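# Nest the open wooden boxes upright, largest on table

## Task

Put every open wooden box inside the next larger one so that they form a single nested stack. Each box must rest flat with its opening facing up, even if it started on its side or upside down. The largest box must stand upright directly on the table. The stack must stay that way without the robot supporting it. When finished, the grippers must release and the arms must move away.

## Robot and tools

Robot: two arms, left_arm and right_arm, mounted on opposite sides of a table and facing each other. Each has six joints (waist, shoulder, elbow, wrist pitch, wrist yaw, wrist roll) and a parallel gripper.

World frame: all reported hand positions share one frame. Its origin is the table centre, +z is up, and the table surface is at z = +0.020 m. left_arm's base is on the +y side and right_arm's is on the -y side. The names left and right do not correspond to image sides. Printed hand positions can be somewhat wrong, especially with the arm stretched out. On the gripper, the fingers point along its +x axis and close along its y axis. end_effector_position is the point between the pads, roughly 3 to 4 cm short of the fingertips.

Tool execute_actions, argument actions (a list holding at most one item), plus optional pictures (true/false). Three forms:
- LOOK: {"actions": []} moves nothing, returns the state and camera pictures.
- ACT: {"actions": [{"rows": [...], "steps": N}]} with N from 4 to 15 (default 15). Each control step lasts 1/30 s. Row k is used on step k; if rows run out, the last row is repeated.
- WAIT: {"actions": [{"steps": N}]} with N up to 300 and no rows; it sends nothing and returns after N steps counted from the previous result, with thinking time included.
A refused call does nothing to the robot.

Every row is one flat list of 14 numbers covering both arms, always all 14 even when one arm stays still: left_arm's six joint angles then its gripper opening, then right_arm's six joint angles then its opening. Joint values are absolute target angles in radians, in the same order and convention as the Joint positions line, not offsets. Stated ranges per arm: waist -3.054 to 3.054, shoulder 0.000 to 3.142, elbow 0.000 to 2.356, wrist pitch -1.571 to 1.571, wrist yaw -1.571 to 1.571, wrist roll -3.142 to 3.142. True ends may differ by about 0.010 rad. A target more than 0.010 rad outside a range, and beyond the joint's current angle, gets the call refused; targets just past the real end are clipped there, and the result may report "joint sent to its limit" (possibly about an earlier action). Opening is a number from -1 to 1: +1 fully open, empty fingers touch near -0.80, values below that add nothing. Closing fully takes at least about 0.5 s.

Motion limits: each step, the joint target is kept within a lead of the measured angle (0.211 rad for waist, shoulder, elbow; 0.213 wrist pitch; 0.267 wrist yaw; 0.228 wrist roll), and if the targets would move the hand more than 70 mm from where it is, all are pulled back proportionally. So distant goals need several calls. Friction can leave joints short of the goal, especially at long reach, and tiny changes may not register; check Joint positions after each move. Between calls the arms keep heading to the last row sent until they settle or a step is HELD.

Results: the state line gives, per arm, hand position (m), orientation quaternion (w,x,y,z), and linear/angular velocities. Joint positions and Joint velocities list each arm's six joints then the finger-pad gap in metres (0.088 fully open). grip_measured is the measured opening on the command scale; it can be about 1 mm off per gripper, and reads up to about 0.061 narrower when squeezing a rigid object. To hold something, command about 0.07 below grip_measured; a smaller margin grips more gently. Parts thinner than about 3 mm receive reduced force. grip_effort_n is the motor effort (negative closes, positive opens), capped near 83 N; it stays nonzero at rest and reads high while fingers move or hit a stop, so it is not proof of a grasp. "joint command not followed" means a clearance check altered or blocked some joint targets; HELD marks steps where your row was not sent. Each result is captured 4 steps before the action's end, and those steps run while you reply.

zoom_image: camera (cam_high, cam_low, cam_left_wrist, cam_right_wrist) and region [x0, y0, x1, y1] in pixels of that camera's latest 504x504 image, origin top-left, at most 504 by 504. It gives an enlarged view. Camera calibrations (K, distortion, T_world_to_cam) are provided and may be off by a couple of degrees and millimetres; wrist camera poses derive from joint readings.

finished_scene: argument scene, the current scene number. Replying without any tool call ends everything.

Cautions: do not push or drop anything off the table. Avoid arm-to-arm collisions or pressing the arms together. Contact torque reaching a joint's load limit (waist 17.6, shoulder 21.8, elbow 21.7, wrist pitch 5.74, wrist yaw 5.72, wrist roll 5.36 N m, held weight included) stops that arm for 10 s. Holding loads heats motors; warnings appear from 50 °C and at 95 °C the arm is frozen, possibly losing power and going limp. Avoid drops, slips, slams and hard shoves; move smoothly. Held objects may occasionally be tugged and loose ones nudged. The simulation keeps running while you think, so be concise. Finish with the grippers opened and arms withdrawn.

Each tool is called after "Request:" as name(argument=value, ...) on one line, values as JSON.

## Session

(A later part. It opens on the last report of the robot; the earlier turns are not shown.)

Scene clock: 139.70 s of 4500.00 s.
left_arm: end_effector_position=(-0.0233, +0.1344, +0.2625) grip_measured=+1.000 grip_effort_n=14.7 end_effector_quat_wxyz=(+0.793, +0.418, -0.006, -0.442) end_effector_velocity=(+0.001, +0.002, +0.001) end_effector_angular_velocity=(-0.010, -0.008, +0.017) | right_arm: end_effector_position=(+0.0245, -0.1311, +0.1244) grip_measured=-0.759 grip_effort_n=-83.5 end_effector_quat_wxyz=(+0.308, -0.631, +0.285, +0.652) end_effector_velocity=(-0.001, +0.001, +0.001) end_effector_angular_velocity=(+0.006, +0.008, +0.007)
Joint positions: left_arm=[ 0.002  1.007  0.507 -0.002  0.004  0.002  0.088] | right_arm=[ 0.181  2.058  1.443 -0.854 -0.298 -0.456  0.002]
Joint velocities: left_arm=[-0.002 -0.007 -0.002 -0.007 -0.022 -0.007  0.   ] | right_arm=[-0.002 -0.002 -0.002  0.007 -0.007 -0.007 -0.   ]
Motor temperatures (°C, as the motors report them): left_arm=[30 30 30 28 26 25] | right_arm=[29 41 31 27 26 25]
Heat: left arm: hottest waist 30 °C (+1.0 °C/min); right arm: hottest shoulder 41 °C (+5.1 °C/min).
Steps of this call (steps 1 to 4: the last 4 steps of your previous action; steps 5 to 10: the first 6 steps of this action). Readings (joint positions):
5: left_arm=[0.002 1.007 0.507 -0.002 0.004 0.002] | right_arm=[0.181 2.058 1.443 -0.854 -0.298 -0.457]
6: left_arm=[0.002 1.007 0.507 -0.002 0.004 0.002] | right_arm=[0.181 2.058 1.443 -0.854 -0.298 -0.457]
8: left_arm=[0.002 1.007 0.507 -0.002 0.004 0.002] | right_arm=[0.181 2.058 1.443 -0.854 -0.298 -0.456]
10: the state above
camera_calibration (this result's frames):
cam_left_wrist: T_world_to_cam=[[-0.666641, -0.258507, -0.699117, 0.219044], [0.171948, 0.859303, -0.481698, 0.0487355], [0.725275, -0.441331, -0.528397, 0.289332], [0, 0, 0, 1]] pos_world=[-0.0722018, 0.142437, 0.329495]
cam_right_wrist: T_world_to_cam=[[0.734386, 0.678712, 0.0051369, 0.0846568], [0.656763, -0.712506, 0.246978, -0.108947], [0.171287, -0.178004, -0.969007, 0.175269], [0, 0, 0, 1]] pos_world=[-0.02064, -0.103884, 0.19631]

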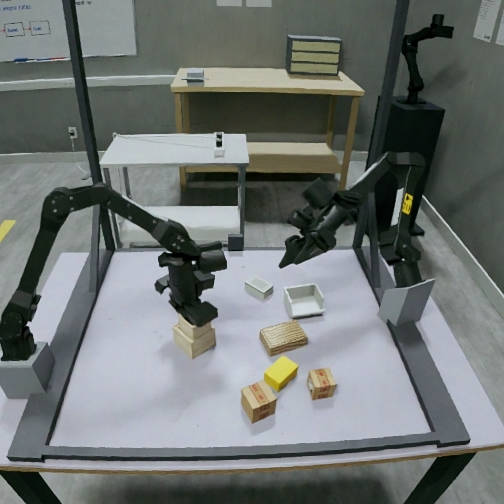

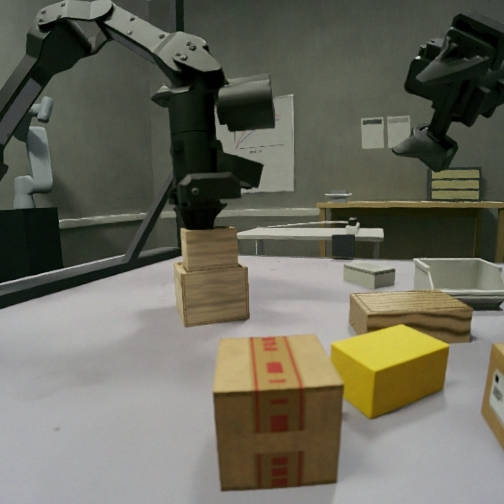

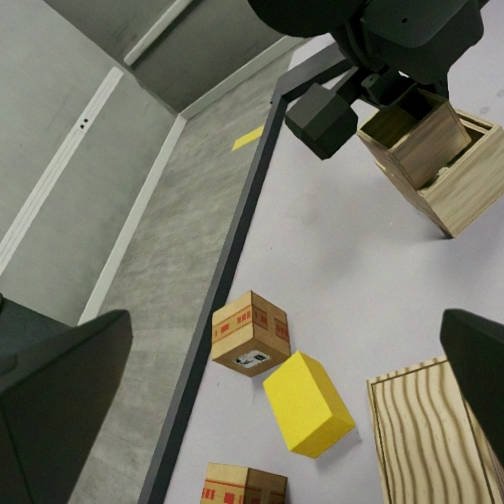

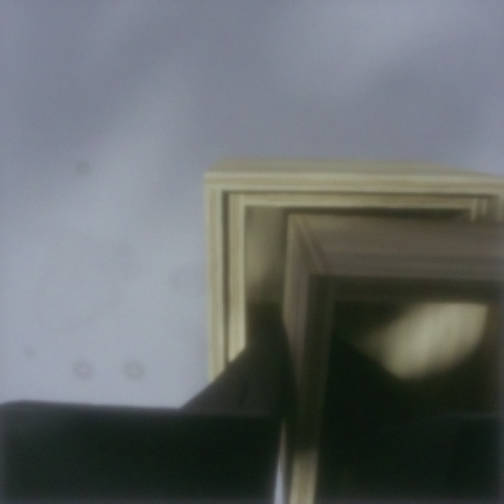

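Request:
execute_actions(actions=[{"rows":[[0,1,0.5,0,0,0,1,0.181,2.05,1.443,-0.895,-0.297,-0.455,-1]],"steps":12}])

Request:
execute_actions(actions=[{"rows":[[0,1,0.5,0,0,0,1,0.181,2.09,1.43,-0.88,-0.297,-0.455,-1]],"steps":15}], pictures=true)

Scene clock: 140.20 s of 4500.00 s.
left_arm: end_effector_position=(-0.0233, +0.1344, +0.2625) grip_measured=+1.000 grip_effort_n=15.1 end_effector_quat_wxyz=(+0.793, +0.418, -0.006, -0.442) end_effector_velocity=(-0.002, +0.001, -0.001) end_effector_angular_velocity=(-0.007, +0.022, +0.003) | right_arm: end_effector_position=(+0.0258, -0.1370, +0.1258) grip_measured=-0.759 grip_effort_n=-83.5 end_effector_quat_wxyz=(+0.304, -0.636, +0.295, +0.645) end_effector_velocity=(-0.003, -0.010, +0.002) end_effector_angular_velocity=(-0.035, +0.014, +0.001)
Joint positions: left_arm=[ 0.002  1.007  0.507 -0.002  0.004  0.002  0.088] | right_arm=[ 0.18   2.054  1.443 -0.885 -0.298 -0.456  0.002]
Joint velocities: left_arm=[-0.002 -0.007 -0.002 -0.007  0.007 -0.022  0.   ] | right_arm=[ 0.002 -0.012 -0.007 -0.037 -0.022 -0.007  0.   ]
Motor temperatures (°C, as the motors report them): left_arm=[30 30 30 28 26 25] | right_arm=[29 41 31 27 26 25]
Heat: left arm: hottest waist 30 °C (+1.0 °C/min); right arm: hottest shoulder 41 °C (+5.0 °C/min).
Steps of this call (steps 1 to 4: the last 4 steps of your previous action; steps 5 to 7: the robot went on to your last target; steps 8 to 15: the first 8 steps of this action). Readings (joint positions):
8: left_arm=[0.002 1.007 0.507 -0.002 0.004 0.002] | right_arm=[0.181 2.058 1.443 -0.855 -0.298 -0.456]
9: left_arm=[0.002 1.007 0.507 -0.002 0.004 0.002] | right_arm=[0.181 2.058 1.443 -0.860 -0.298 -0.456]
11: left_arm=[0.002 1.007 0.507 -0.002 0.004 0.002] | right_arm=[0.180 2.056 1.443 -0.874 -0.298 -0.456]
15: the state above

Scene clock: 140.70 s of 4500.00 s.
left_arm: end_effector_position=(-0.0233, +0.1344, +0.2625) grip_measured=+1.000 grip_effort_n=15.1 end_effector_quat_wxyz=(+0.793, +0.418, -0.006, -0.442) end_effector_velocity=(+0.002, +0.002, +0.000) end_effector_angular_velocity=(-0.006, -0.007, +0.020) | right_arm: end_effector_position=(+0.0269, -0.1365, +0.1241) grip_measured=-0.759 grip_effort_n=-83.5 end_effector_quat_wxyz=(+0.304, -0.636, +0.296, +0.644) end_effector_velocity=(+0.001, -0.002, -0.001) end_effector_angular_velocity=(-0.012, +0.004, +0.002)
Joint positions: left_arm=[ 0.002  1.007  0.507 -0.002  0.004  0.002  0.088] | right_arm=[ 0.179  2.059  1.443 -0.882 -0.298 -0.456  0.002]
Joint velocities: left_arm=[-0.002 -0.002 -0.002 -0.007 -0.022 -0.007  0.   ] | right_arm=[-0.002  0.002 -0.002 -0.007 -0.007 -0.007 -0.   ]
Motor temperatures (°C, as the motors report them): left_arm=[30 30 30 28 26 25] | right_arm=[29 41 31 27 26 25]
Heat: left arm: hottest waist 30 °C (+1.0 °C/min); right arm: hottest shoulder 41 °C (+5.1 °C/min).
Steps of this call (steps 1 to 4: the last 4 steps of your previous action; steps 5 to 15: the first 11 steps of this action). Readings (joint positions):
5: left_arm=[0.002 1.007 0.507 -0.002 0.004 0.002] | right_arm=[0.180 2.054 1.443 -0.889 -0.298 -0.456]
6: left_arm=[0.002 1.007 0.507 -0.002 0.004 0.002] | right_arm=[0.180 2.054 1.443 -0.889 -0.298 -0.456]
8: left_arm=[0.002 1.007 0.507 -0.002 0.004 0.002] | right_arm=[0.180 2.056 1.443 -0.887 -0.298 -0.456]
12: left_arm=[0.002 1.007 0.507 -0.002 0.004 0.002] | right_arm=[0.179 2.059 1.443 -0.882 -0.298 -0.456]
15: the state above
camera_calibration (this result's frames):
cam_left_wrist: T_world_to_cam=[[-0.666641, -0.258507, -0.699117, 0.219044], [0.171948, 0.859303, -0.481698, 0.0487355], [0.725275, -0.441331, -0.528397, 0.289332], [0, 0, 0, 1]] pos_world=[-0.0722018, 0.142437, 0.329495]
cam_right_wrist: T_world_to_cam=[[0.741501, 0.670908, -0.00771212, 0.0869299], [0.647628, -0.712673, 0.269584, -0.116857], [0.17537, -0.204891, -0.962946, 0.169057], [0, 0, 0, 1]] pos_world=[-0.0184261, -0.106965, 0.194966]

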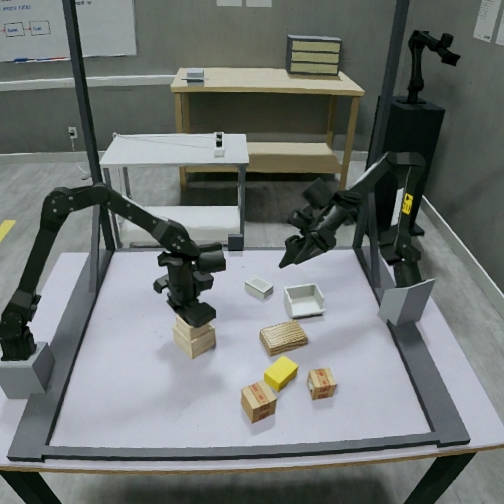

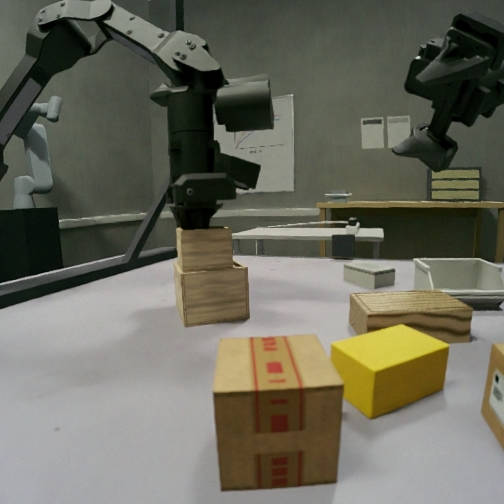

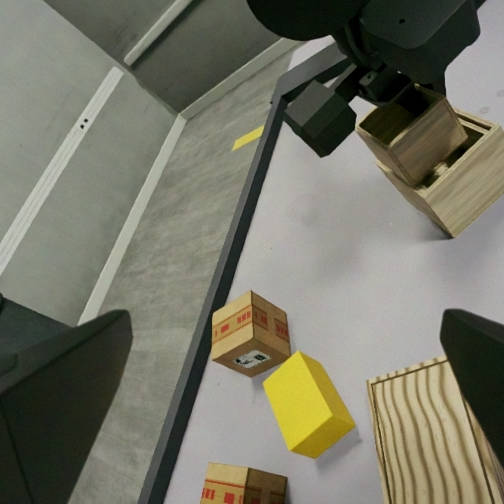

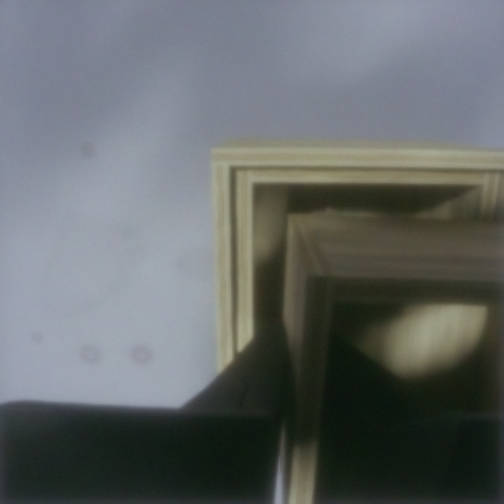

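Request:
execute_actions(actions=[{"rows":[[0,1,0.5,0,0,0,1,0.18,2.04,1.443,-0.89,-0.297,-0.455,-1]],"steps":10}])

Request:
execute_actions(actions=[{"rows":[[0,1,0.5,0,0,0,1,0.203,2.045,1.443,-0.885,-0.297,-0.44,-1]],"steps":15}], pictures=true)

Scene clock: 142.30 s of 4500.00 s.
left_arm: end_effector_position=(-0.0233, +0.1344, +0.2625) grip_measured=+1.000 grip_effort_n=15.1 end_effector_quat_wxyz=(+0.793, +0.418, -0.006, -0.442) end_effector_velocity=(-0.000, -0.000, +0.001) end_effector_angular_velocity=(-0.011, -0.001, +0.001) | right_arm: end_effector_position=(+0.0263, -0.1367, +0.1264) grip_measured=-0.759 grip_effort_n=-83.5 end_effector_quat_wxyz=(+0.305, -0.635, +0.295, +0.645) end_effector_velocity=(+0.002, -0.009, +0.007) end_effector_angular_velocity=(-0.027, -0.014, +0.010)
Joint positions: left_arm=[ 0.002  1.007  0.507 -0.002  0.004  0.002  0.088] | right_arm=[ 0.178  2.053  1.443 -0.885 -0.298 -0.456  0.002]
Joint velocities: left_arm=[-0.002 -0.002 -0.002  0.007 -0.007 -0.007  0.   ] | right_arm=[-0.002 -0.022 -0.002 -0.051  0.007 -0.022 -0.   ]
Motor temperatures (°C, as the motors report them): left_arm=[30 29 30 28 26 25] | right_arm=[29 41 31 27 26 25]
Heat: left arm: hottest waist 30 °C (+1.0 °C/min); right arm: hottest shoulder 41 °C (+5.0 °C/min).
Steps of this call (steps 1 to 4: the last 4 steps of your previous action; steps 5 to 15: the robot went on to your last target; steps 16 to 42: nothing new was sent; steps 43 to 48: the first 6 steps of this action). Readings (joint positions):
43: left_arm=[0.002 1.007 0.507 -0.002 0.004 0.002] | right_arm=[0.178 2.058 1.443 -0.881 -0.298 -0.456]
44: left_arm=[0.002 1.007 0.507 -0.002 0.004 0.002] | right_arm=[0.178 2.056 1.443 -0.881 -0.298 -0.456]
46: left_arm=[0.002 1.007 0.507 -0.002 0.004 0.002] | right_arm=[0.178 2.054 1.443 -0.882 -0.298 -0.456]
48: the state above

Scene clock: 142.80 s of 4500.00 s.
left_arm: end_effector_position=(-0.0233, +0.1344, +0.2625) grip_measured=+1.000 grip_effort_n=15.1 end_effector_quat_wxyz=(+0.793, +0.418, -0.006, -0.442) end_effector_velocity=(-0.000, -0.000, +0.001) end_effector_angular_velocity=(-0.011, -0.001, +0.001) | right_arm: end_effector_position=(+0.0187, -0.1399, +0.1247) grip_measured=-0.759 grip_effort_n=-83.5 end_effector_quat_wxyz=(+0.301, -0.638, +0.294, +0.645) end_effector_velocity=(-0.005, +0.000, +0.002) end_effector_angular_velocity=(+0.005, +0.024, -0.001)
Joint positions: left_arm=[ 0.002  1.007  0.507 -0.002  0.004  0.002  0.088] | right_arm=[ 0.2    2.051  1.443 -0.887 -0.297 -0.443  0.002]
Joint velocities: left_arm=[-0.002 -0.002 -0.002  0.007 -0.007 -0.007  0.   ] | right_arm=[ 0.002 -0.007 -0.002  0.007 -0.022  0.007  0.   ]
Motor temperatures (°C, as the motors report them): left_arm=[30 29 30 28 26 25] | right_arm=[29 41 31 27 26 25]
Heat: left arm: hottest waist 30 °C (+1.0 °C/min); right arm: hottest shoulder 41 °C (+5.1 °C/min).
Steps of this call (steps 1 to 4: the last 4 steps of your previous action; steps 5 to 15: the first 11 steps of this action). Readings (joint positions):
5: left_arm=[0.002 1.007 0.507 -0.002 0.004 0.002] | right_arm=[0.179 2.052 1.443 -0.887 -0.298 -0.454]
6: left_arm=[0.002 1.007 0.507 -0.002 0.004 0.002] | right_arm=[0.181 2.052 1.443 -0.887 -0.298 -0.451]
8: left_arm=[0.002 1.007 0.507 -0.002 0.004 0.002] | right_arm=[0.188 2.051 1.443 -0.887 -0.298 -0.447]
12: left_arm=[0.002 1.007 0.507 -0.002 0.004 0.002] | right_arm=[0.198 2.051 1.443 -0.887 -0.297 -0.444]
15: the state above
camera_calibration (this result's frames):
cam_left_wrist: T_world_to_cam=[[-0.666641, -0.258507, -0.699117, 0.219044], [0.171948, 0.859303, -0.481698, 0.0487355], [0.725275, -0.441331, -0.528397, 0.289332], [0, 0, 0, 1]] pos_world=[-0.0722018, 0.142437, 0.329495]
cam_right_wrist: T_world_to_cam=[[0.736097, 0.676816, -0.00904274, 0.0963566], [0.653112, -0.706682, 0.272112, -0.113701], [0.177779, -0.206207, -0.962223, 0.170147], [0, 0, 0, 1]] pos_world=[-0.0269169, -0.110481, 0.19553]

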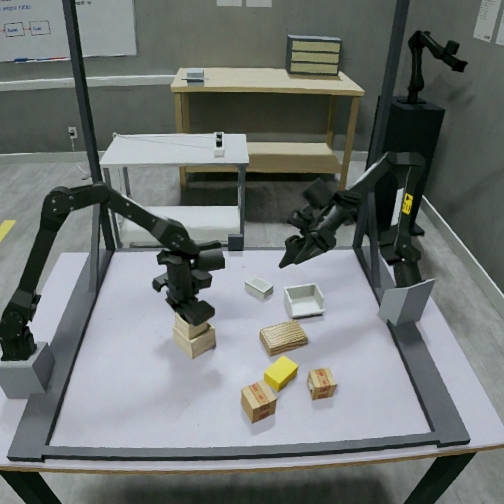

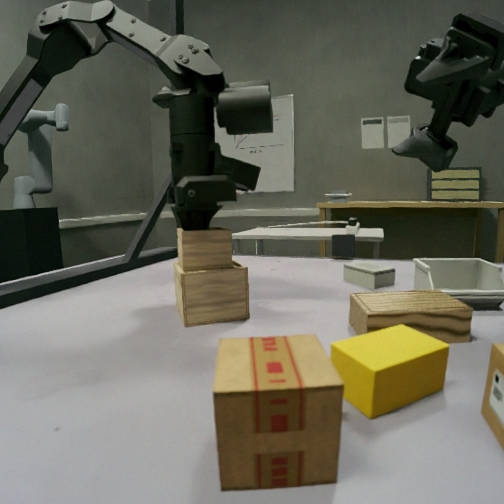

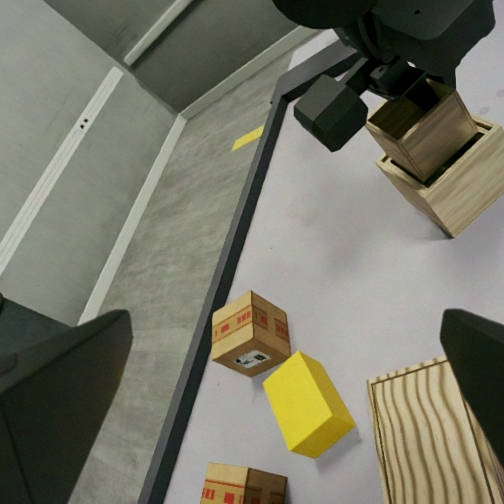

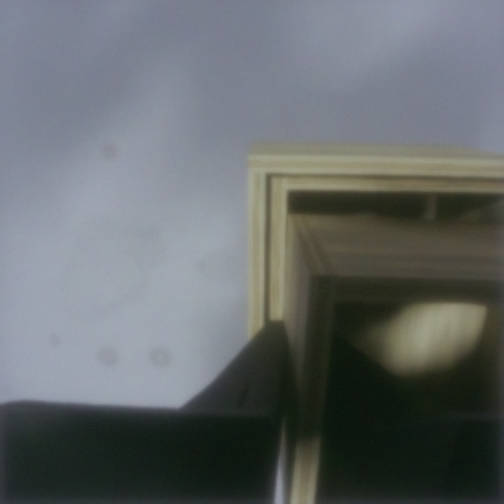

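Request:
execute_actions(actions=[{"rows":[[0,1,0.5,0,0,0,1,0.187,2.045,1.443,-0.865,-0.297,-0.45,-1]],"steps":15}])

Request:
execute_actions(actions=[{"rows":[[0,1,0.5,0,0,0,1,0.19,2.09,1.43,-0.865,-0.297,-0.45,-1]],"steps":15}], pictures=true)

Scene clock: 143.50 s of 4500.00 s.
left_arm: end_effector_position=(-0.0233, +0.1344, +0.2625) grip_measured=+1.000 grip_effort_n=15.1 end_effector_quat_wxyz=(+0.793, +0.418, -0.006, -0.442) end_effector_velocity=(+0.002, +0.003, -0.003) end_effector_angular_velocity=(+0.003, +0.004, +0.014) | right_arm: end_effector_position=(+0.0216, -0.1345, +0.1261) grip_measured=-0.759 grip_effort_n=-83.5 end_effector_quat_wxyz=(+0.307, -0.633, +0.288, +0.649) end_effector_velocity=(+0.001, -0.002, -0.001) end_effector_angular_velocity=(-0.012, +0.004, +0.002)
Joint positions: left_arm=[ 0.002  1.007  0.507 -0.002  0.004  0.002  0.088] | right_arm=[ 0.189  2.051  1.443 -0.868 -0.297 -0.447  0.002]
Joint velocities: left_arm=[-0.002 -0.002 -0.007 -0.007 -0.007 -0.007  0.   ] | right_arm=[-0.002  0.002 -0.002 -0.007 -0.007 -0.007 -0.   ]
Motor temperatures (°C, as the motors report them): left_arm=[30 29 30 28 26 25] | right_arm=[29 41 31 27 26 25]
Heat: left arm: hottest waist 30 °C (+1.0 °C/min); right arm: hottest shoulder 41 °C (+5.0 °C/min).
Steps of this call (steps 1 to 4: the last 4 steps of your previous action; steps 5 to 10: the robot went on to your last target; steps 11 to 21: the first 11 steps of this action). Readings (joint positions):
11: left_arm=[0.002 1.007 0.507 -0.002 0.004 0.002] | right_arm=[0.200 2.051 1.443 -0.885 -0.297 -0.442]
12: left_arm=[0.002 1.007 0.507 -0.002 0.004 0.002] | right_arm=[0.199 2.051 1.443 -0.881 -0.297 -0.443]
14: left_arm=[0.002 1.007 0.507 -0.002 0.004 0.002] | right_arm=[0.196 2.051 1.443 -0.873 -0.297 -0.444]
18: left_arm=[0.002 1.007 0.507 -0.002 0.004 0.002] | right_arm=[0.190 2.051 1.443 -0.869 -0.297 -0.447]
21: the state above

Scene clock: 144.00 s of 4500.00 s.
left_arm: end_effector_position=(-0.0233, +0.1344, +0.2625) grip_measured=+1.000 grip_effort_n=14.7 end_effector_quat_wxyz=(+0.793, +0.418, -0.006, -0.442) end_effector_velocity=(-0.001, +0.000, -0.001) end_effector_angular_velocity=(-0.001, +0.003, +0.004) | right_arm: end_effector_position=(+0.0234, -0.1348, +0.1208) grip_measured=-0.759 grip_effort_n=-83.5 end_effector_quat_wxyz=(+0.305, -0.635, +0.293, +0.647) end_effector_velocity=(-0.000, -0.003, -0.003) end_effector_angular_velocity=(-0.018, +0.003, -0.010)
Joint positions: left_arm=[ 0.002  1.007  0.507 -0.002  0.004  0.002  0.088] | right_arm=[ 0.188  2.065  1.443 -0.865 -0.297 -0.448  0.002]
Joint velocities: left_arm=[-0.007 -0.002  0.002 -0.007 -0.007 -0.007  0.   ] | right_arm=[ 0.002  0.007 -0.002 -0.007 -0.007  0.007 -0.   ]
Motor temperatures (°C, as the motors report them): left_arm=[30 29 30 28 26 25] | right_arm=[29 41 31 27 26 25]
Heat: left arm: hottest waist 30 °C (+1.0 °C/min); right arm: hottest shoulder 41 °C (+5.0 °C/min).
Steps of this call (steps 1 to 4: the last 4 steps of your previous action; steps 5 to 15: the first 11 steps of this action). Readings (joint positions):
5: left_arm=[0.002 1.007 0.507 -0.002 0.004 0.002] | right_arm=[0.189 2.052 1.443 -0.867 -0.297 -0.448]
6: left_arm=[0.002 1.007 0.507 -0.002 0.004 0.002] | right_arm=[0.189 2.054 1.443 -0.867 -0.297 -0.448]
8: left_arm=[0.002 1.007 0.507 -0.002 0.004 0.002] | right_arm=[0.189 2.060 1.443 -0.866 -0.297 -0.448]
12: left_arm=[0.002 1.007 0.507 -0.002 0.004 0.002] | right_arm=[0.188 2.065 1.443 -0.865 -0.297 -0.448]
15: the state above
camera_calibration (this result's frames):
cam_left_wrist: T_world_to_cam=[[-0.666641, -0.258507, -0.699117, 0.219044], [0.171948, 0.859303, -0.481698, 0.0487355], [0.725275, -0.441331, -0.528397, 0.289332], [0, 0, 0, 1]] pos_world=[-0.0722018, 0.142437, 0.329495]
cam_right_wrist: T_world_to_cam=[[0.738506, 0.674235, -0.00400668, 0.0883882], [0.651119, -0.711618, 0.2639, -0.111798], [0.17508, -0.197501, -0.964542, 0.168112], [0, 0, 0, 1]] pos_world=[-0.0219142, -0.10595, 0.192009]

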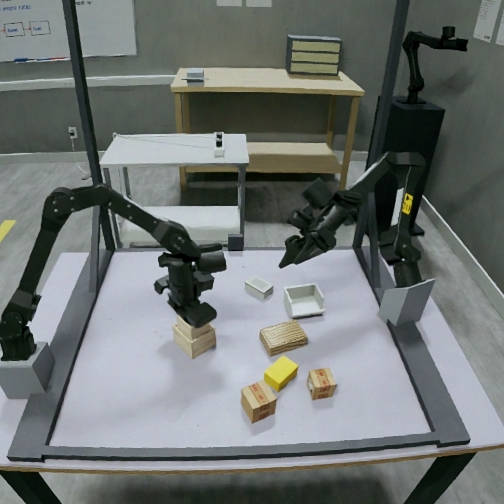

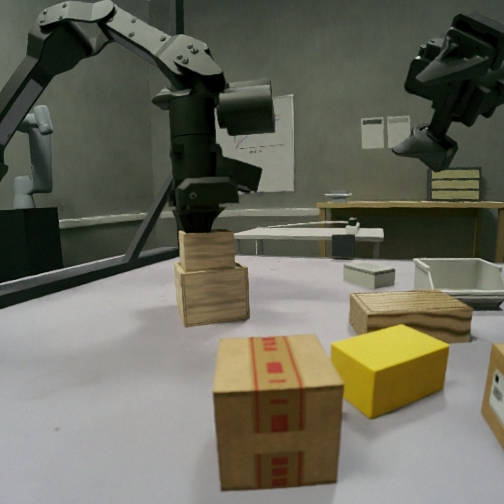

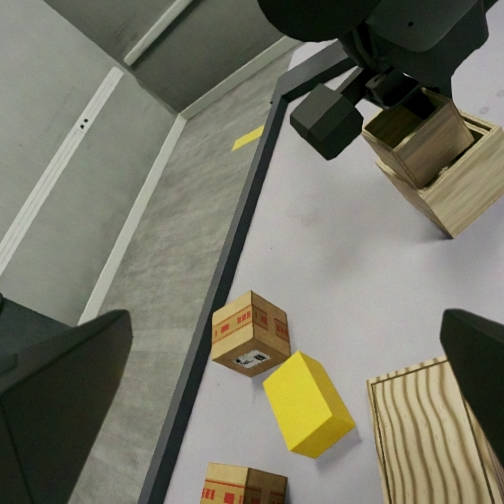

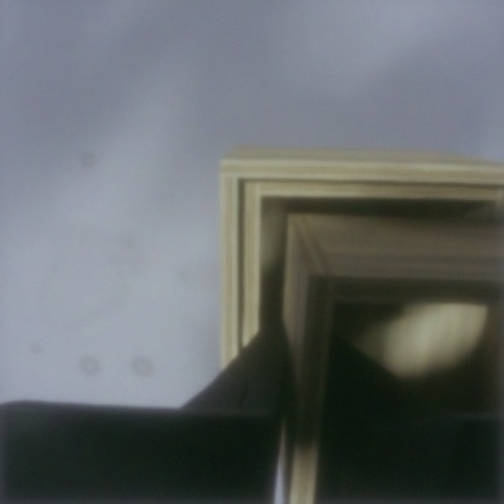

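Going in. Continue down, using elbow to counter +x... small waist compensation.

Request:
execute_actions(actions=[{"rows":[[0,1,0.5,0,0,0,1,0.198,2.115,1.425,-0.835,-0.297,-0.44,-1]],"steps":15}])

Request:
execute_actions(actions=[{"rows":[[0,1,0.5,0,0,0,1,0.198,2.115,1.425,-0.835,-0.297,-0.44,-1]],"steps":12}], pictures=true)

Scene clock: 144.50 s of 4500.00 s.
left_arm: end_effector_position=(-0.0233, +0.1344, +0.2625) grip_measured=+1.000 grip_effort_n=15.1 end_effector_quat_wxyz=(+0.793, +0.418, -0.006, -0.442) end_effector_velocity=(-0.002, +0.001, +0.001) end_effector_angular_velocity=(+0.004, -0.002, -0.007) | right_arm: end_effector_position=(+0.0238, -0.1324, +0.1188) grip_measured=-0.759 grip_effort_n=-83.5 end_effector_quat_wxyz=(+0.308, -0.633, +0.292, +0.647) end_effector_velocity=(+0.003, -0.002, -0.001) end_effector_angular_velocity=(-0.011, +0.005, -0.018)
Joint positions: left_arm=[ 0.002  1.007  0.507 -0.002  0.004  0.002  0.088] | right_arm=[ 0.188  2.072  1.443 -0.852 -0.297 -0.442  0.002]
Joint velocities: left_arm=[ 0.002 -0.012 -0.002 -0.007  0.007  0.007  0.   ] | right_arm=[-0.007  0.002 -0.002 -0.007 -0.007  0.007  0.   ]
Motor temperatures (°C, as the motors report them): left_arm=[30 29 30 28 26 25] | right_arm=[29 41 31 27 26 25]
Heat: left arm: hottest waist 30 °C (+1.0 °C/min); right arm: hottest shoulder 41 °C (+5.0 °C/min).
Steps of this call (steps 1 to 4: the last 4 steps of your previous action; steps 5 to 15: the first 11 steps of this action). Readings (joint positions):
5: left_arm=[0.002 1.007 0.507 -0.002 0.004 0.002] | right_arm=[0.188 2.068 1.443 -0.865 -0.297 -0.448]
6: left_arm=[0.002 1.007 0.507 -0.002 0.004 0.002] | right_arm=[0.188 2.069 1.443 -0.862 -0.297 -0.447]
8: left_arm=[0.002 1.007 0.507 -0.002 0.004 0.002] | right_arm=[0.188 2.070 1.443 -0.857 -0.297 -0.445]
12: left_arm=[0.002 1.007 0.507 -0.002 0.004 0.002] | right_arm=[0.188 2.071 1.443 -0.853 -0.297 -0.443]
15: the state above

Scene clock: 144.90 s of 4500.00 s.
left_arm: end_effector_position=(-0.0233, +0.1344, +0.2625) grip_measured=+1.000 grip_effort_n=15.1 end_effector_quat_wxyz=(+0.793, +0.418, -0.006, -0.442) end_effector_velocity=(+0.001, +0.002, -0.001) end_effector_angular_velocity=(-0.001, +0.003, +0.010) | right_arm: end_effector_position=(+0.0236, -0.1318, +0.1188) grip_measured=-0.759 grip_effort_n=-83.5 end_effector_quat_wxyz=(+0.309, -0.632, +0.291, +0.648) end_effector_velocity=(+0.003, -0.004, +0.000) end_effector_angular_velocity=(-0.018, -0.013, +0.013)
Joint positions: left_arm=[ 0.002  1.007  0.507 -0.002  0.004  0.002  0.088] | right_arm=[ 0.188  2.072  1.443 -0.849 -0.297 -0.442  0.002]
Joint velocities: left_arm=[-0.002 -0.002 -0.002 -0.007 -0.007 -0.007  0.   ] | right_arm=[-0.002 -0.002 -0.002 -0.022  0.007 -0.022 -0.   ]
Motor temperatures (°C, as the motors report them): left_arm=[30 29 30 28 26 25] | right_arm=[29 41 31 27 26 25]
Heat: left arm: hottest waist 30 °C (+1.0 °C/min); right arm: hottest shoulder 41 °C (+5.1 °C/min).
Steps of this call (steps 1 to 4: the last 4 steps of your previous action; steps 5 to 12: the first 8 steps of this action). Readings (joint positions):
5: left_arm=[0.002 1.007 0.507 -0.002 0.004 0.002] | right_arm=[0.188 2.072 1.443 -0.850 -0.297 -0.442]
6: left_arm=[0.002 1.007 0.507 -0.002 0.004 0.002] | right_arm=[0.188 2.072 1.443 -0.849 -0.297 -0.442]
8: left_arm=[0.002 1.007 0.507 -0.002 0.004 0.002] | right_arm=[0.188 2.072 1.443 -0.849 -0.297 -0.442]
12: the state above
camera_calibration (this result's frames):
cam_left_wrist: T_world_to_cam=[[-0.666641, -0.258507, -0.699117, 0.219044], [0.171948, 0.859303, -0.481698, 0.0487355], [0.725275, -0.441331, -0.528397, 0.289332], [0, 0, 0, 1]] pos_world=[-0.0722018, 0.142437, 0.329495]
cam_right_wrist: T_world_to_cam=[[0.741335, 0.671135, 0.000651309, 0.0851458], [0.648774, -0.716883, 0.255286, -0.108839], [0.171798, -0.18883, -0.966865, 0.168253], [0, 0, 0, 1]] pos_world=[-0.0214155, -0.103398, 0.190408]

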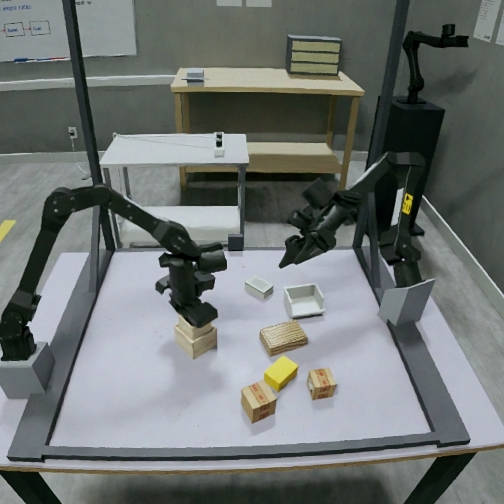

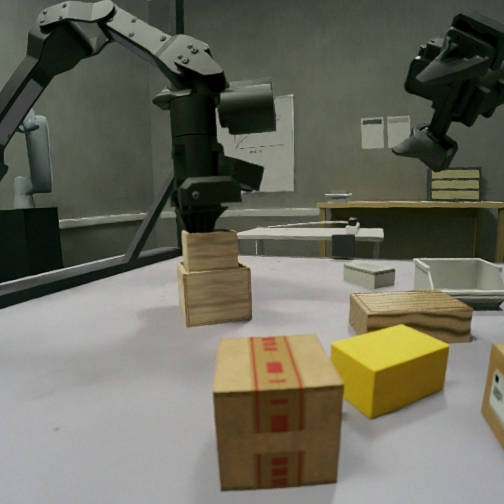

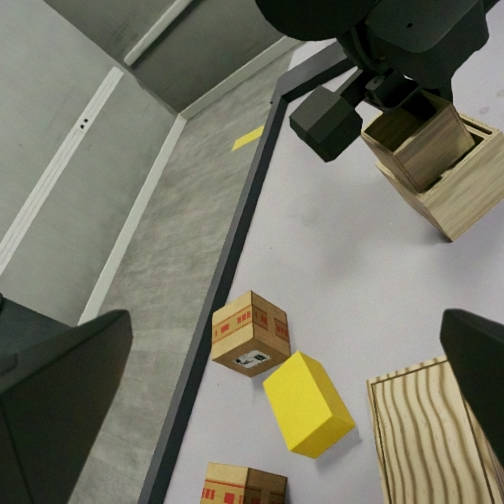

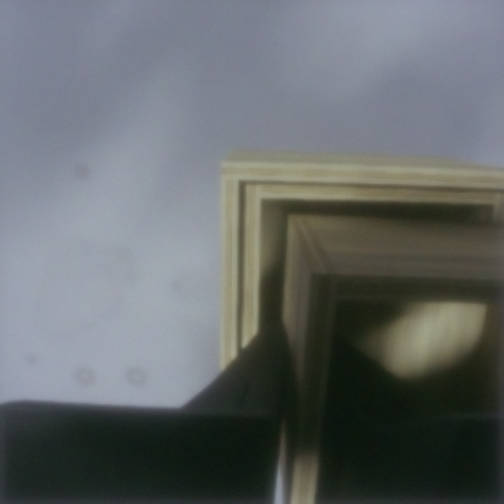

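Request:
execute_actions(actions=[{"rows":[[0,1,0.5,0,0,0,1,0.188,2.072,1.443,-0.87,-0.297,-0.442,-0.2]],"steps":15}])

Request:
execute_actions(actions=[{"rows":[[0,1,0.5,0,0,0,1,0.175,1.98,1.5,-1.0,-0.297,-0.46,-0.2]],"steps":15}], pictures=true)

Scene clock: 145.43 s of 4500.00 s.
left_arm: end_effector_position=(-0.0233, +0.1344, +0.2625) grip_measured=+1.000 grip_effort_n=15.1 end_effector_quat_wxyz=(+0.793, +0.418, -0.006, -0.442) end_effector_velocity=(+0.001, +0.003, -0.002) end_effector_angular_velocity=(-0.003, +0.016, +0.022) | right_arm: end_effector_position=(+0.0260, -0.1329, +0.1207) grip_measured=-0.239 grip_effort_n=23.0 end_effector_quat_wxyz=(+0.310, -0.633, +0.296, +0.645) end_effector_velocity=(-0.000, -0.009, -0.000) end_effector_angular_velocity=(-0.037, -0.001, -0.001)
Joint positions: left_arm=[ 0.002  1.007  0.507 -0.002  0.004  0.002  0.088] | right_arm=[ 0.182  2.07   1.445 -0.863 -0.296 -0.442  0.027]
Joint velocities: left_arm=[-0.002 -0.002  0.002 -0.022 -0.007 -0.022  0.   ] | right_arm=[ 0.002 -0.002 -0.002 -0.037 -0.007 -0.007  0.014]
Motor temperatures (°C, as the motors report them): left_arm=[30 29 30 28 26 25] | right_arm=[29 40 31 27 26 25]
Heat: left arm: hottest waist 30 °C (+1.0 °C/min); right arm: hottest shoulder 40 °C (+4.0 °C/min).
Steps of this call (steps 1 to 4: the last 4 steps of your previous action; step 5: the robot went on to your last target; steps 6 to 16: the first 11 steps of this action). Readings (joint positions):
6: left_arm=[0.002 1.007 0.507 -0.002 0.004 0.002] | right_arm=[0.187 2.070 1.443 -0.849 -0.297 -0.442]
7: left_arm=[0.002 1.007 0.507 -0.002 0.004 0.002] | right_arm=[0.187 2.070 1.443 -0.850 -0.298 -0.442]
9: left_arm=[0.002 1.007 0.507 -0.002 0.004 0.002] | right_arm=[0.187 2.070 1.444 -0.853 -0.297 -0.442]
13: left_arm=[0.002 1.007 0.507 -0.002 0.004 0.002] | right_arm=[0.182 2.070 1.445 -0.861 -0.296 -0.442]
16: the state above

Scene clock: 145.93 s of 4500.00 s.
left_arm: end_effector_position=(-0.0233, +0.1344, +0.2625) grip_measured=+1.000 grip_effort_n=14.7 end_effector_quat_wxyz=(+0.793, +0.418, -0.006, -0.442) end_effector_velocity=(+0.002, +0.002, -0.002) end_effector_angular_velocity=(+0.003, +0.004, +0.014) | right_arm: end_effector_position=(+0.0168, -0.1407, +0.1624) grip_measured=-0.203 grip_effort_n=18.4 end_effector_quat_wxyz=(+0.308, -0.633, +0.289, +0.649) end_effector_velocity=(+0.003, -0.011, -0.002) end_effector_angular_velocity=(-0.053, -0.005, -0.011)
Joint positions: left_arm=[ 0.002  1.007  0.507 -0.002  0.004  0.002  0.088] | right_arm=[ 0.177  1.984  1.495 -0.991 -0.296 -0.457  0.029]
Joint velocities: left_arm=[-0.002  0.002 -0.002 -0.007 -0.007 -0.007  0.   ] | right_arm=[-0.002  0.002 -0.002 -0.051 -0.007 -0.007  0.   ]
Motor temperatures (°C, as the motors report them): left_arm=[30 29 30 28 26 25] | right_arm=[29 40 31 27 26 25]
Heat: left arm: hottest waist 30 °C (+1.0 °C/min); right arm: hottest shoulder 40 °C (+4.0 °C/min).
Steps of this call (steps 1 to 4: the last 4 steps of your previous action; steps 5 to 15: the first 11 steps of this action). Readings (joint positions):
5: left_arm=[0.002 1.007 0.507 -0.002 0.004 0.002] | right_arm=[0.182 2.063 1.450 -0.876 -0.296 -0.443]
6: left_arm=[0.002 1.007 0.507 -0.002 0.004 0.002] | right_arm=[0.181 2.057 1.457 -0.914 -0.296 -0.446]
8: left_arm=[0.002 1.007 0.507 -0.002 0.004 0.002] | right_arm=[0.180 2.031 1.462 -0.958 -0.296 -0.452]
12: left_arm=[0.002 1.007 0.507 -0.002 0.004 0.002] | right_arm=[0.178 1.991 1.491 -0.982 -0.296 -0.456]
15: the state above
camera_calibration (this result's frames):
cam_left_wrist: T_world_to_cam=[[-0.666641, -0.258507, -0.699117, 0.219044], [0.171948, 0.859303, -0.481698, 0.0487355], [0.725275, -0.441331, -0.528397, 0.289332], [0, 0, 0, 1]] pos_world=[-0.0722018, 0.142437, 0.329495]
cam_right_wrist: T_world_to_cam=[[0.73826, 0.674507, 0.00344558, 0.0962081], [0.651579, -0.714466, 0.254918, -0.121588], [0.174406, -0.185951, -0.966957, 0.21023], [0, 0, 0, 1]] pos_world=[-0.0284675, -0.112671, 0.233947]

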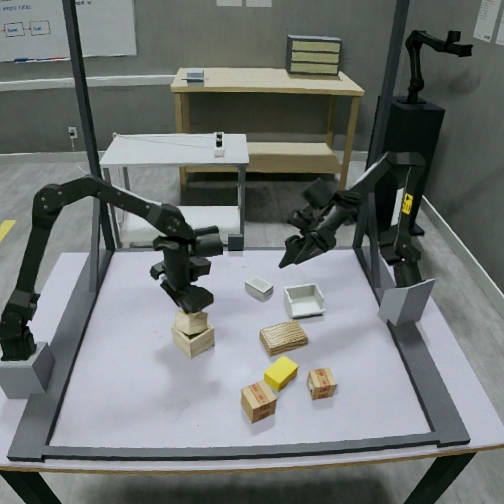

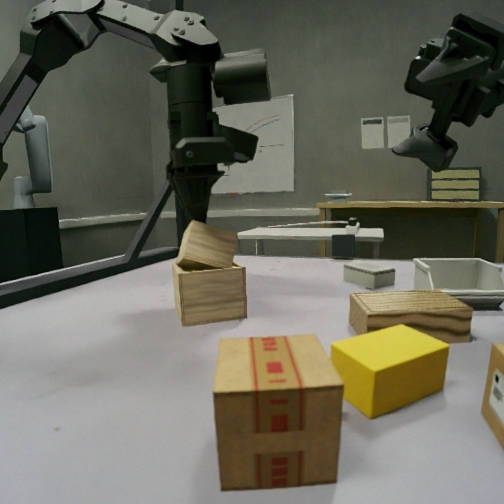

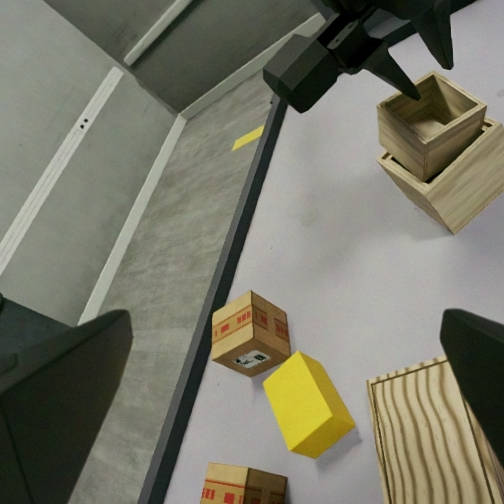

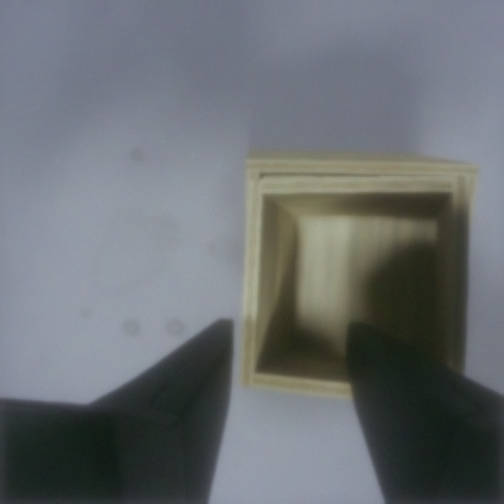

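Request:
execute_actions(actions=[{"rows":[[0,1,0.5,0,0,0,1,0.071,1.91,1.33,-0.96,-0.30,-0.55,-1]],"steps":15}])

Request:
execute_actions(actions=[{"rows":[[0,1,0.5,0,0,0,1,0.071,1.995,1.31,-0.873,-0.30,-0.55,-1]],"steps":15}])

Request:
execute_actions(actions=[{"rows":[[0,1,0.5,0,0,0,1,0.071,1.995,1.31,-0.873,-0.30,-0.55,-1]],"steps":10}], pictures=true)

Scene clock: 147.03 s of 4500.00 s.
left_arm: end_effector_position=(-0.0233, +0.1344, +0.2625) grip_measured=+1.000 grip_effort_n=15.1 end_effector_quat_wxyz=(+0.793, +0.418, -0.006, -0.442) end_effector_velocity=(-0.000, +0.001, -0.002) end_effector_angular_velocity=(+0.005, -0.009, -0.005) | right_arm: end_effector_position=(+0.0631, -0.1629, +0.1598) grip_measured=-0.798 grip_effort_n=-83.5 end_effector_quat_wxyz=(+0.311, -0.634, +0.307, +0.638) end_effector_velocity=(-0.000, -0.015, -0.006) end_effector_angular_velocity=(-0.028, +0.004, +0.036)
Joint positions: left_arm=[ 0.002  1.007  0.507 -0.002  0.004  0.002  0.088] | right_arm=[ 0.07   1.924  1.348 -0.965 -0.301 -0.544  0.   ]
Joint velocities: left_arm=[-0.007 -0.002 -0.007  0.007 -0.007  0.007  0.   ] | right_arm=[ 0.007 -0.022 -0.056  0.007 -0.007 -0.037  0.   ]
Motor temperatures (°C, as the motors report them): left_arm=[30 29 30 28 26 25] | right_arm=[29 41 31 27 26 25]
Heat: left arm: hottest waist 30 °C (+1.0 °C/min); right arm: hottest shoulder 41 °C (+5.0 °C/min).
Steps of this call (steps 1 to 4: the last 4 steps of your previous action; steps 5 to 15: the robot went on to your last target; steps 16 to 22: nothing new was sent; steps 23 to 33: the first 11 steps of this action). Readings (joint positions):
23: left_arm=[0.002 1.007 0.507 -0.002 0.004 0.002] | right_arm=[0.173 1.978 1.483 -0.986 -0.299 -0.472]
24: left_arm=[0.002 1.007 0.507 -0.002 0.004 0.002] | right_arm=[0.160 1.963 1.453 -0.974 -0.301 -0.493]
26: left_arm=[0.002 1.007 0.507 -0.002 0.004 0.002] | right_arm=[0.117 1.936 1.402 -0.979 -0.301 -0.517]
30: left_arm=[0.002 1.007 0.507 -0.002 0.004 0.002] | right_arm=[0.070 1.925 1.359 -0.967 -0.301 -0.538]
33: the state above

Scene clock: 147.53 s of 4500.00 s.
left_arm: end_effector_position=(-0.0233, +0.1344, +0.2625) grip_measured=+1.000 grip_effort_n=15.1 end_effector_quat_wxyz=(+0.793, +0.418, -0.006, -0.442) end_effector_velocity=(+0.001, +0.003, -0.004) end_effector_angular_velocity=(+0.006, +0.005, +0.010) | right_arm: end_effector_position=(+0.0699, -0.1562, +0.1353) grip_measured=-0.798 grip_effort_n=-83.5 end_effector_quat_wxyz=(+0.310, -0.635, +0.306, +0.638) end_effector_velocity=(-0.006, +0.005, +0.001) end_effector_angular_velocity=(+0.031, +0.040, +0.045)
Joint positions: left_arm=[ 0.002  1.007  0.507 -0.002  0.004  0.002  0.088] | right_arm=[ 0.07   1.982  1.32  -0.879 -0.301 -0.547  0.   ]
Joint velocities: left_arm=[-0.007 -0.002 -0.007 -0.007 -0.007 -0.007  0.   ] | right_arm=[-0.002 -0.007 -0.007  0.037 -0.037 -0.037  0.   ]
Motor temperatures (°C, as the motors report them): left_arm=[30 29 30 28 26 25] | right_arm=[29 40 31 27 26 25]
Heat: left arm: hottest waist 30 °C (+1.0 °C/min); right arm: hottest shoulder 40 °C (+4.1 °C/min).
Steps of this call (steps 1 to 4: the last 4 steps of your previous action; steps 5 to 15: the first 11 steps of this action). Readings (joint positions):
5: left_arm=[0.002 1.007 0.507 -0.002 0.004 0.002] | right_arm=[0.070 1.923 1.342 -0.955 -0.301 -0.547]
6: left_arm=[0.002 1.007 0.507 -0.002 0.004 0.002] | right_arm=[0.070 1.929 1.339 -0.931 -0.301 -0.547]
8: left_arm=[0.002 1.007 0.507 -0.002 0.004 0.002] | right_arm=[0.070 1.950 1.336 -0.902 -0.301 -0.547]
12: left_arm=[0.002 1.007 0.507 -0.002 0.004 0.002] | right_arm=[0.070 1.978 1.321 -0.886 -0.301 -0.547]
15: the state above

Scene clock: 147.87 s of 4500.00 s.
left_arm: end_effector_position=(-0.0233, +0.1344, +0.2625) grip_measured=+1.000 grip_effort_n=15.1 end_effector_quat_wxyz=(+0.793, +0.418, -0.006, -0.442) end_effector_velocity=(+0.001, +0.002, -0.001) end_effector_angular_velocity=(-0.018, +0.024, +0.021) | right_arm: end_effector_position=(+0.0699, -0.1555, +0.1350) grip_measured=-0.798 grip_effort_n=-83.5 end_effector_quat_wxyz=(+0.311, -0.634, +0.304, +0.639) end_effector_velocity=(-0.003, -0.002, +0.001) end_effector_angular_velocity=(-0.009, +0.036, -0.001)
Joint positions: left_arm=[ 0.002  1.007  0.507 -0.002  0.004  0.002  0.088] | right_arm=[ 0.07   1.982  1.32  -0.875 -0.301 -0.548  0.   ]
Joint velocities: left_arm=[-0.002 -0.002 -0.002 -0.007 -0.007 -0.037  0.   ] | right_arm=[-0.007 -0.002 -0.002 -0.007 -0.037 -0.007  0.   ]
Motor temperatures (°C, as the motors report them): left_arm=[30 29 30 28 26 25] | right_arm=[29 40 31 27 26 25]
Heat: left arm: hottest waist 30 °C (+1.0 °C/min); right arm: hottest shoulder 40 °C (+4.0 °C/min).
Steps of this call (steps 1 to 4: the last 4 steps of your previous action; steps 5 to 10: the first 6 steps of this action). Readings (joint positions):
5: left_arm=[0.002 1.007 0.507 -0.002 0.004 0.002] | right_arm=[0.070 1.982 1.320 -0.876 -0.301 -0.548]
6: left_arm=[0.002 1.007 0.507 -0.002 0.004 0.002] | right_arm=[0.070 1.982 1.320 -0.876 -0.301 -0.548]
8: left_arm=[0.002 1.007 0.507 -0.002 0.004 0.002] | right_arm=[0.070 1.982 1.320 -0.875 -0.301 -0.548]
10: the state above
camera_calibration (this result's frames):
cam_left_wrist: T_world_to_cam=[[-0.666641, -0.258507, -0.699117, 0.219044], [0.171948, 0.859303, -0.481698, 0.0487355], [0.725275, -0.441331, -0.528397, 0.289332], [0, 0, 0, 1]] pos_world=[-0.0722018, 0.142437, 0.329495]
cam_right_wrist: T_world_to_cam=[[0.756975, 0.653394, -0.0080801, 0.0640329], [0.629855, -0.726301, 0.275261, -0.162844], [0.173985, -0.213455, -0.961336, 0.166734], [0, 0, 0, 1]] pos_world=[0.0250873, -0.124522, 0.20563]

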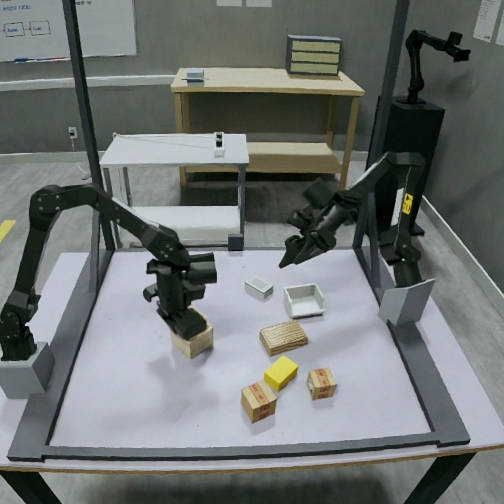

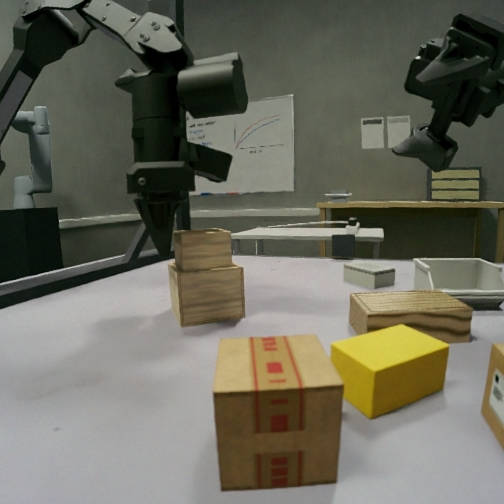

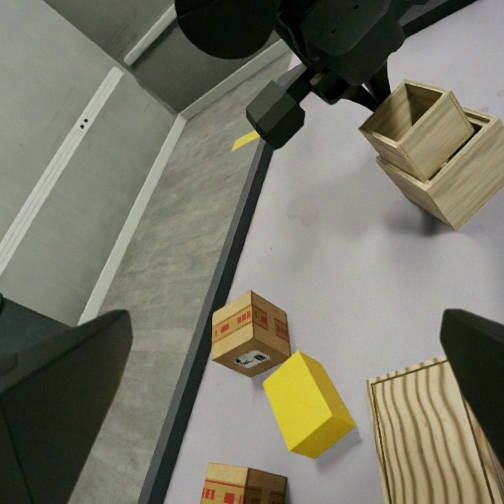

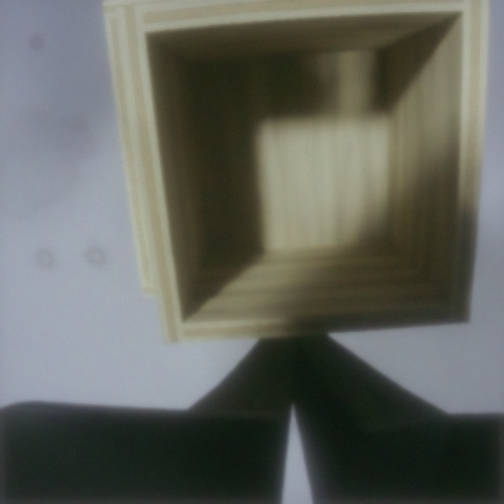

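Request:
execute_actions(actions=[{"rows":[[0,1,0.5,0,0,0,1,0.078,1.995,1.34,-0.885,-0.30,-0.54,-1],[0,1,0.5,0,0,0,1,0.082,2.0,1.35,-0.89,-0.30,-0.54,-1],[0,1,0.5,0,0,0,1,0.086,2.01,1.36,-0.895,-0.30,-0.53,-1],[0,1,0.5,0,0,0,1,0.09,2.015,1.37,-0.895,-0.30,-0.53,-1],[0,1,0.5,0,0,0,1,0.095,2.02,1.38,-0.897,-0.30,-0.53,-1]],"steps":15}], pictures=true)

Scene clock: 148.37 s of 4500.00 s.
left_arm: end_effector_position=(-0.0233, +0.1344, +0.2625) grip_measured=+1.000 grip_effort_n=14.7 end_effector_quat_wxyz=(+0.793, +0.418, -0.006, -0.442) end_effector_velocity=(-0.001, +0.001, -0.003) end_effector_angular_velocity=(+0.005, +0.013, +0.001) | right_arm: end_effector_position=(+0.0606, -0.1485, +0.1360) grip_measured=-0.798 grip_effort_n=-83.5 end_effector_quat_wxyz=(+0.308, -0.635, +0.302, +0.640) end_effector_velocity=(-0.004, +0.008, +0.004) end_effector_angular_velocity=(+0.014, +0.010, +0.000)
Joint positions: left_arm=[ 0.002  1.007  0.507 -0.002  0.004  0.002  0.088] | right_arm=[ 0.091  2.003  1.366 -0.894 -0.301 -0.533  0.   ]
Joint velocities: left_arm=[-0.002 -0.002 -0.002 -0.007  0.007 -0.007  0.   ] | right_arm=[ 0.002  0.012  0.037 -0.007 -0.007  0.007  0.   ]
Motor temperatures (°C, as the motors report them): left_arm=[29 29 30 28 26 25] | right_arm=[29 40 31 27 26 25]
Heat: left arm: hottest elbow 30 °C (+1.0 °C/min); right arm: hottest shoulder 40 °C (+4.0 °C/min).
Steps of this call (steps 1 to 4: the last 4 steps of your previous action; steps 5 to 15: the first 11 steps of this action). Readings (joint positions):
5: left_arm=[0.002 1.007 0.507 -0.002 0.004 0.002] | right_arm=[0.070 1.982 1.320 -0.875 -0.301 -0.548]
6: left_arm=[0.002 1.007 0.507 -0.002 0.004 0.002] | right_arm=[0.071 1.983 1.321 -0.876 -0.301 -0.548]
8: left_arm=[0.002 1.007 0.507 -0.002 0.004 0.002] | right_arm=[0.074 1.988 1.331 -0.885 -0.301 -0.542]
12: left_arm=[0.002 1.007 0.507 -0.002 0.004 0.002] | right_arm=[0.087 2.001 1.359 -0.890 -0.301 -0.535]
15: the state above
camera_calibration (this result's frames):
cam_left_wrist: T_world_to_cam=[[-0.666641, -0.258507, -0.699117, 0.219044], [0.171948, 0.859303, -0.481698, 0.0487355], [0.725275, -0.441331, -0.528397, 0.289332], [0, 0, 0, 1]] pos_world=[-0.0722018, 0.142437, 0.329495]
cam_right_wrist: T_world_to_cam=[[0.752075, 0.659021, -0.00866116, 0.0677923], [0.635442, -0.721553, 0.274909, -0.151764], [0.174921, -0.212256, -0.961431, 0.170918], [0, 0, 0, 1]] pos_world=[0.0155553, -0.117904, 0.206634]

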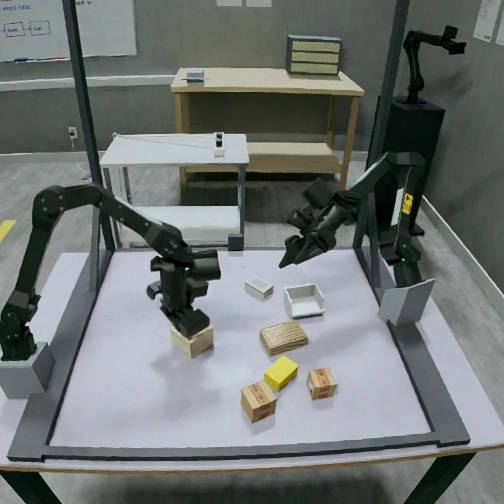

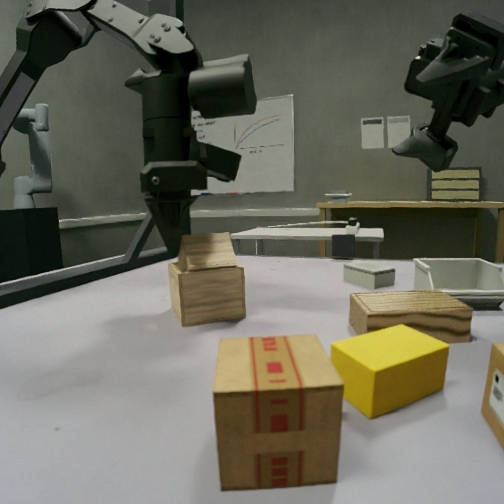

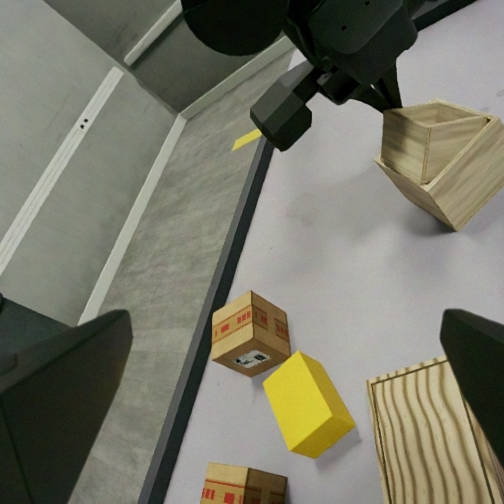

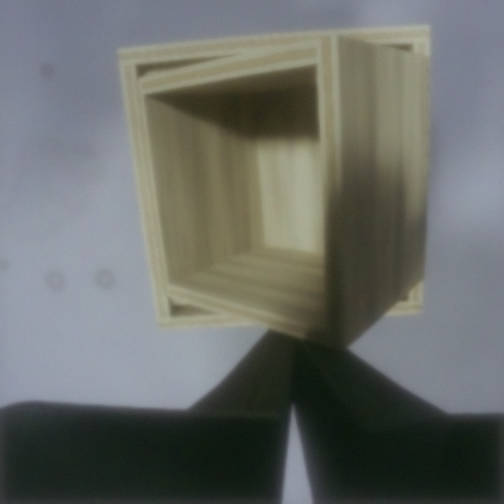

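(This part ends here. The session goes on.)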